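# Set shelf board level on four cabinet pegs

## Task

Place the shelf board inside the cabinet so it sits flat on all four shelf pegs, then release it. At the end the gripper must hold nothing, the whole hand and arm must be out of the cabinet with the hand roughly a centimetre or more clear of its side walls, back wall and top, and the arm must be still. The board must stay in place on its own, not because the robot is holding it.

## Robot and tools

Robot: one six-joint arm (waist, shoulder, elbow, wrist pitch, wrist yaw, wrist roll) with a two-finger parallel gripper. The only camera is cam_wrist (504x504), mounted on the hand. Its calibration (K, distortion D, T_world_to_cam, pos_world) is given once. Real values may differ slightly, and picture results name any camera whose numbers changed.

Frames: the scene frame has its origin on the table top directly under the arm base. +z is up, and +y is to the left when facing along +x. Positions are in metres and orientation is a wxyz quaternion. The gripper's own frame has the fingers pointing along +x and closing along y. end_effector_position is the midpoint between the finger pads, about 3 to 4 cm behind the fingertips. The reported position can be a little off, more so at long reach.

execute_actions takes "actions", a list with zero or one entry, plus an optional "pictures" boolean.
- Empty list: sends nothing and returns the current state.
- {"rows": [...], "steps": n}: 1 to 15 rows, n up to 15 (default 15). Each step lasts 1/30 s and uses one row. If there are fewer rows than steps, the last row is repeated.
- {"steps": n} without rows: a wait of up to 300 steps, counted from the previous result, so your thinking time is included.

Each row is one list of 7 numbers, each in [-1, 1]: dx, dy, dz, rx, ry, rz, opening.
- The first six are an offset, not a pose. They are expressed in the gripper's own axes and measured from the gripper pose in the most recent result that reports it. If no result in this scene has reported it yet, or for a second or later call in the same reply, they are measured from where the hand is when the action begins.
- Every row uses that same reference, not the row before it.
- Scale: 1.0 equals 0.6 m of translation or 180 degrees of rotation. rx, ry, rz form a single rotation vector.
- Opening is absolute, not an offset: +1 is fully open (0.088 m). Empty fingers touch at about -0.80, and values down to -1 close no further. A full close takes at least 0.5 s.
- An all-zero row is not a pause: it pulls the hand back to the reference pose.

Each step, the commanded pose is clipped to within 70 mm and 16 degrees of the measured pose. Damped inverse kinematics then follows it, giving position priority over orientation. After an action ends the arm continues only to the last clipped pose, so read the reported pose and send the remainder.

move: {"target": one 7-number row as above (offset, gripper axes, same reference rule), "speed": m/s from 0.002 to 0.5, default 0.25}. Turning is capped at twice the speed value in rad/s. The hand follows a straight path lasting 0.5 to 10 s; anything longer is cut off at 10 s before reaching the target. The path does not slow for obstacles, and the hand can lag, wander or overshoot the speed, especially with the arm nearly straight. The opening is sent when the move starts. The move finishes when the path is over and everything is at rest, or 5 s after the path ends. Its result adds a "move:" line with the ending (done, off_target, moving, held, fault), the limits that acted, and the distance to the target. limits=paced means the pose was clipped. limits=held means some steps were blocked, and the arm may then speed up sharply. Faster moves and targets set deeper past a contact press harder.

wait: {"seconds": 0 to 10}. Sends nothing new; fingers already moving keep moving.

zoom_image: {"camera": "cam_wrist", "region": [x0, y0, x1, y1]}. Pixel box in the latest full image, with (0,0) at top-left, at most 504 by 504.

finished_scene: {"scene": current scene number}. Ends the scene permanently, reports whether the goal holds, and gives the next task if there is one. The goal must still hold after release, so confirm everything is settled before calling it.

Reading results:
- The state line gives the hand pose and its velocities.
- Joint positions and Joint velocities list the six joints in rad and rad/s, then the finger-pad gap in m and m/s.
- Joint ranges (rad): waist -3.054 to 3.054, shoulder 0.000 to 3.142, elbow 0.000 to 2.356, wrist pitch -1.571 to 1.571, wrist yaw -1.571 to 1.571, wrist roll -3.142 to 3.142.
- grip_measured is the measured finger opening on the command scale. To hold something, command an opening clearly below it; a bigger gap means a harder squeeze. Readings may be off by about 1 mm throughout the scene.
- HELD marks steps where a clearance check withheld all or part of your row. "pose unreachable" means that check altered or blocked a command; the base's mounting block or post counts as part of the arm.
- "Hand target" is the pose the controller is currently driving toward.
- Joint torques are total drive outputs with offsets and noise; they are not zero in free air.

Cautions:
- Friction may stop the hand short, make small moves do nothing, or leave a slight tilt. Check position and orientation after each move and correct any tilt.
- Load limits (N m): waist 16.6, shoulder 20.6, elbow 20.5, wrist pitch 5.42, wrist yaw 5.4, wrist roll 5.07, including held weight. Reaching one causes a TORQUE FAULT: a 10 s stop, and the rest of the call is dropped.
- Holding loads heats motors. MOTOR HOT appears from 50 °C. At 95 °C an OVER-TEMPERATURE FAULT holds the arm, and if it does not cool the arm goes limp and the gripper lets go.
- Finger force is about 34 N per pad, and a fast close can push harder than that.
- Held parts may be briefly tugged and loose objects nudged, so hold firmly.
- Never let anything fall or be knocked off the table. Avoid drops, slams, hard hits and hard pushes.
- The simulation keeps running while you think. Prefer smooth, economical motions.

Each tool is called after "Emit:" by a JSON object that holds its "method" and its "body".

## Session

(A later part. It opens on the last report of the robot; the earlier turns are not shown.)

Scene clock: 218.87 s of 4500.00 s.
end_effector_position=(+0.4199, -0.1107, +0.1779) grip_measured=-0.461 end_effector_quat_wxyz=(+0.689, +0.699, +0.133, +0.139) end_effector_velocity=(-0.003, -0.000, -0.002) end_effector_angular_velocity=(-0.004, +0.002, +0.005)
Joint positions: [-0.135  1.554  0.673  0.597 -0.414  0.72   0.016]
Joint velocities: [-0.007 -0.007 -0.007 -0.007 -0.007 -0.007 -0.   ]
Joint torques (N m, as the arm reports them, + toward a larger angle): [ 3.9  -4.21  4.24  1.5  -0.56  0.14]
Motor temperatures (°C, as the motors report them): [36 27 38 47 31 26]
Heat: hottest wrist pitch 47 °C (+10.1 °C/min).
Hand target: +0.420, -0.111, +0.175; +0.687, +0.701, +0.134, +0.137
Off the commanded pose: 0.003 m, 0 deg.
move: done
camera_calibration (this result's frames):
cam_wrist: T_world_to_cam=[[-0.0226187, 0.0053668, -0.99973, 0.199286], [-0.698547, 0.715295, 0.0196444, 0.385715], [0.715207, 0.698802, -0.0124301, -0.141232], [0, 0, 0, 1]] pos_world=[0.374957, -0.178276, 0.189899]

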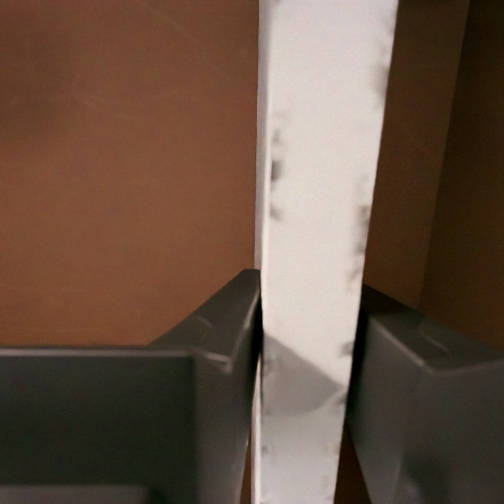

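Contact starting (torques drop). Release and withdraw.

Emit:
{"method": "move", "body": {"target": [0,-0.002,0,0,0,0,0.25], "speed": 0.01}}

Emit:
{"method": "move", "body": {"target": [-0.3,0.01,0.01,0,0,0,0.25], "speed": 0.1}}

Scene clock: 221.40 s of 4500.00 s.
end_effector_position=(+0.4200, -0.1109, +0.1795) grip_measured=+0.248 end_effector_quat_wxyz=(+0.689, +0.698, +0.130, +0.142) end_effector_velocity=(-0.002, +0.002, -0.004) end_effector_angular_velocity=(-0.006, +0.020, +0.009)
Joint positions: [-0.134  1.554  0.673  0.603 -0.42   0.719  0.051]
Joint velocities: [-0.002 -0.002 -0.002 -0.022  0.007 -0.007 -0.   ]
Joint torques (N m, as the arm reports them, + toward a larger angle): [ 4.03 -4.57  4.32  1.06 -0.35 -0.03]
Motor temperatures (°C, as the motors report them): [36 27 38 46 31 26]
Heat: hottest wrist pitch 46 °C (+8.0 °C/min).
Hand target: +0.420, -0.111, +0.177; +0.689, +0.699, +0.133, +0.139
Off the commanded pose: 0.003 m, 1 deg.
move: done
camera_calibration (this result's frames):
cam_wrist: T_world_to_cam=[[-0.0133324, 0.00514425, -0.999898, 0.196963], [-0.698659, 0.715337, 0.012996, 0.387161], [0.71533, 0.698761, -0.00594309, -0.142421], [0, 0, 0, 1]] pos_world=[0.374998, -0.178446, 0.191065]

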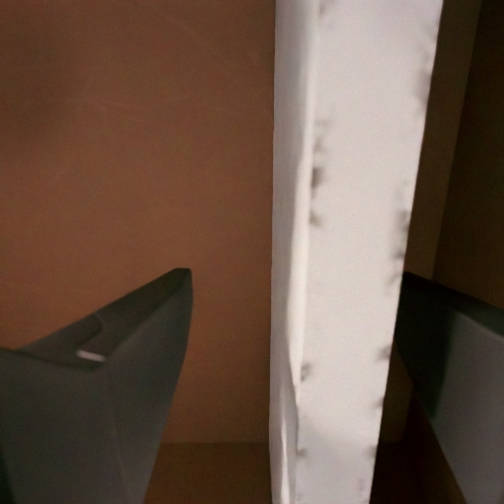

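Scene clock: 223.63 s of 4500.00 s.
end_effector_position=(+0.2567, -0.1803, +0.1802) grip_measured=+0.250 end_effector_quat_wxyz=(+0.684, +0.703, +0.134, +0.143) end_effector_velocity=(-0.004, +0.002, -0.000) end_effector_angular_velocity=(+0.017, +0.003, +0.017)
Joint positions: [-0.641  0.785  0.489 -0.129 -0.9    0.509  0.051]
Joint velocities: [-0.012 -0.007  0.002 -0.037 -0.022 -0.007 -0.   ]
Joint torques (N m, as the arm reports them, + toward a larger angle): [ 1.   -4.29  5.75  0.79 -0.65 -0.32]
Motor temperatures (°C, as the motors report them): [36 27 38 46 31 26]
Heat: hottest wrist pitch 46 °C (+8.0 °C/min).
Hand target: +0.256, -0.184, +0.183; +0.689, +0.698, +0.129, +0.142
Off the commanded pose: 0.005 m, 1 deg.
move: done
camera_calibration (this result's frames):
cam_wrist: T_world_to_cam=[[-0.0209874, 0.0171903, -0.999632, 0.199911], [-0.703519, 0.710164, 0.0269829, 0.320497], [0.710367, 0.703826, -0.00281082, 0.0244976], [0, 0, 0, 1]] pos_world=[0.212269, -0.248284, 0.191258]

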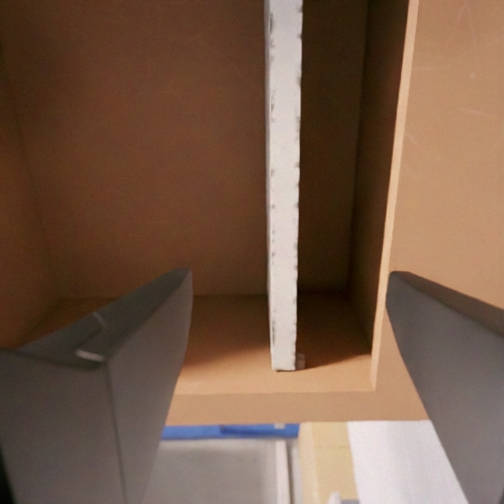

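Emit:
{"method": "move", "body": {"target": [-0.18,0.2,0,-0.5,0,0,1], "speed": 0.25}}

Scene clock: 229.73 s of 4500.00 s.
end_effector_position=(+0.1576, -0.2241, +0.2984) grip_measured=+1.000 end_effector_quat_wxyz=(+0.981, +0.015, -0.005, +0.194) end_effector_velocity=(-0.001, -0.001, -0.002) end_effector_angular_velocity=(-0.028, -0.011, +0.011)
Joint positions: [-1.106  0.636  1.079 -1.454 -1.265 -1.708  0.088]
Joint velocities: [-0.046  0.051  0.027 -0.139 -0.022 -0.198  0.   ]
Joint torques (N m, as the arm reports them, + toward a larger angle): [ 0.05 -2.85  6.59 -0.01 -0.64 -0.18]
Motor temperatures (°C, as the motors report them): [35 27 38 44 31 26]
Heat: hottest wrist pitch 44 °C (+5.1 °C/min).
Hand target: +0.158, -0.226, +0.299; +0.981, +0.013, -0.006, +0.193
Off the commanded pose: 0.002 m, 0 deg.
move: done
camera_calibration (this result's frames):
cam_wrist: T_world_to_cam=[[0.351645, -0.935701, -0.0284363, -0.245323], [-0.349159, -0.102912, -0.931395, 0.32658], [0.868581, 0.337449, -0.362897, 0.126502], [0, 0, 0, 1]] pos_world=[0.0904178, -0.238628, 0.343106]

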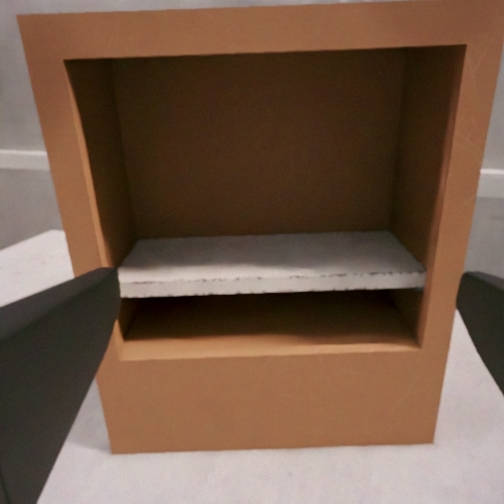

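Level. Joints still show slight motion, so I'll confirm the arm is at rest.

Emit:
{"method": "execute_actions", "body": {"actions": [{"steps":20}], "pictures": false}}

Scene clock: 231.10 s of 4500.00 s.
end_effector_position=(+0.1574, -0.2241, +0.2986) grip_measured=+1.000 end_effector_quat_wxyz=(+0.981, +0.014, -0.006, +0.194) end_effector_velocity=(-0.001, +0.001, +0.001) end_effector_angular_velocity=(-0.002, -0.003, -0.006)
Joint positions: [-1.11   0.641  1.082 -1.468 -1.269 -1.725  0.088]
Joint velocities: [-0.007 -0.007 -0.002 -0.007 -0.007 -0.007  0.   ]
Joint torques (N m, as the arm reports them, + toward a larger angle): [ 0.01 -2.87  6.65 -0.07 -0.69 -0.18]
Motor temperatures (°C, as the motors report them): [34 27 38 44 31 26]
Heat: hottest wrist pitch 44 °C (+5.0 °C/min).
Hand target: +0.158, -0.226, +0.299; +0.981, +0.013, -0.006, +0.193
Off the commanded pose: 0.002 m, 0 deg.
Steps of this call (steps 1 to 41: nothing new was sent). Readings (end_effector_position):
1: (+0.1575, -0.2241, +0.2984)
2: (+0.1575, -0.2241, +0.2984)
4: (+0.1575, -0.2242, +0.2984)
8: (+0.1575, -0.2241, +0.2985)
41: the state above

Emit:
{"method": "finished_scene", "body": {"scene": 2}}

The scene is finished: the task was done.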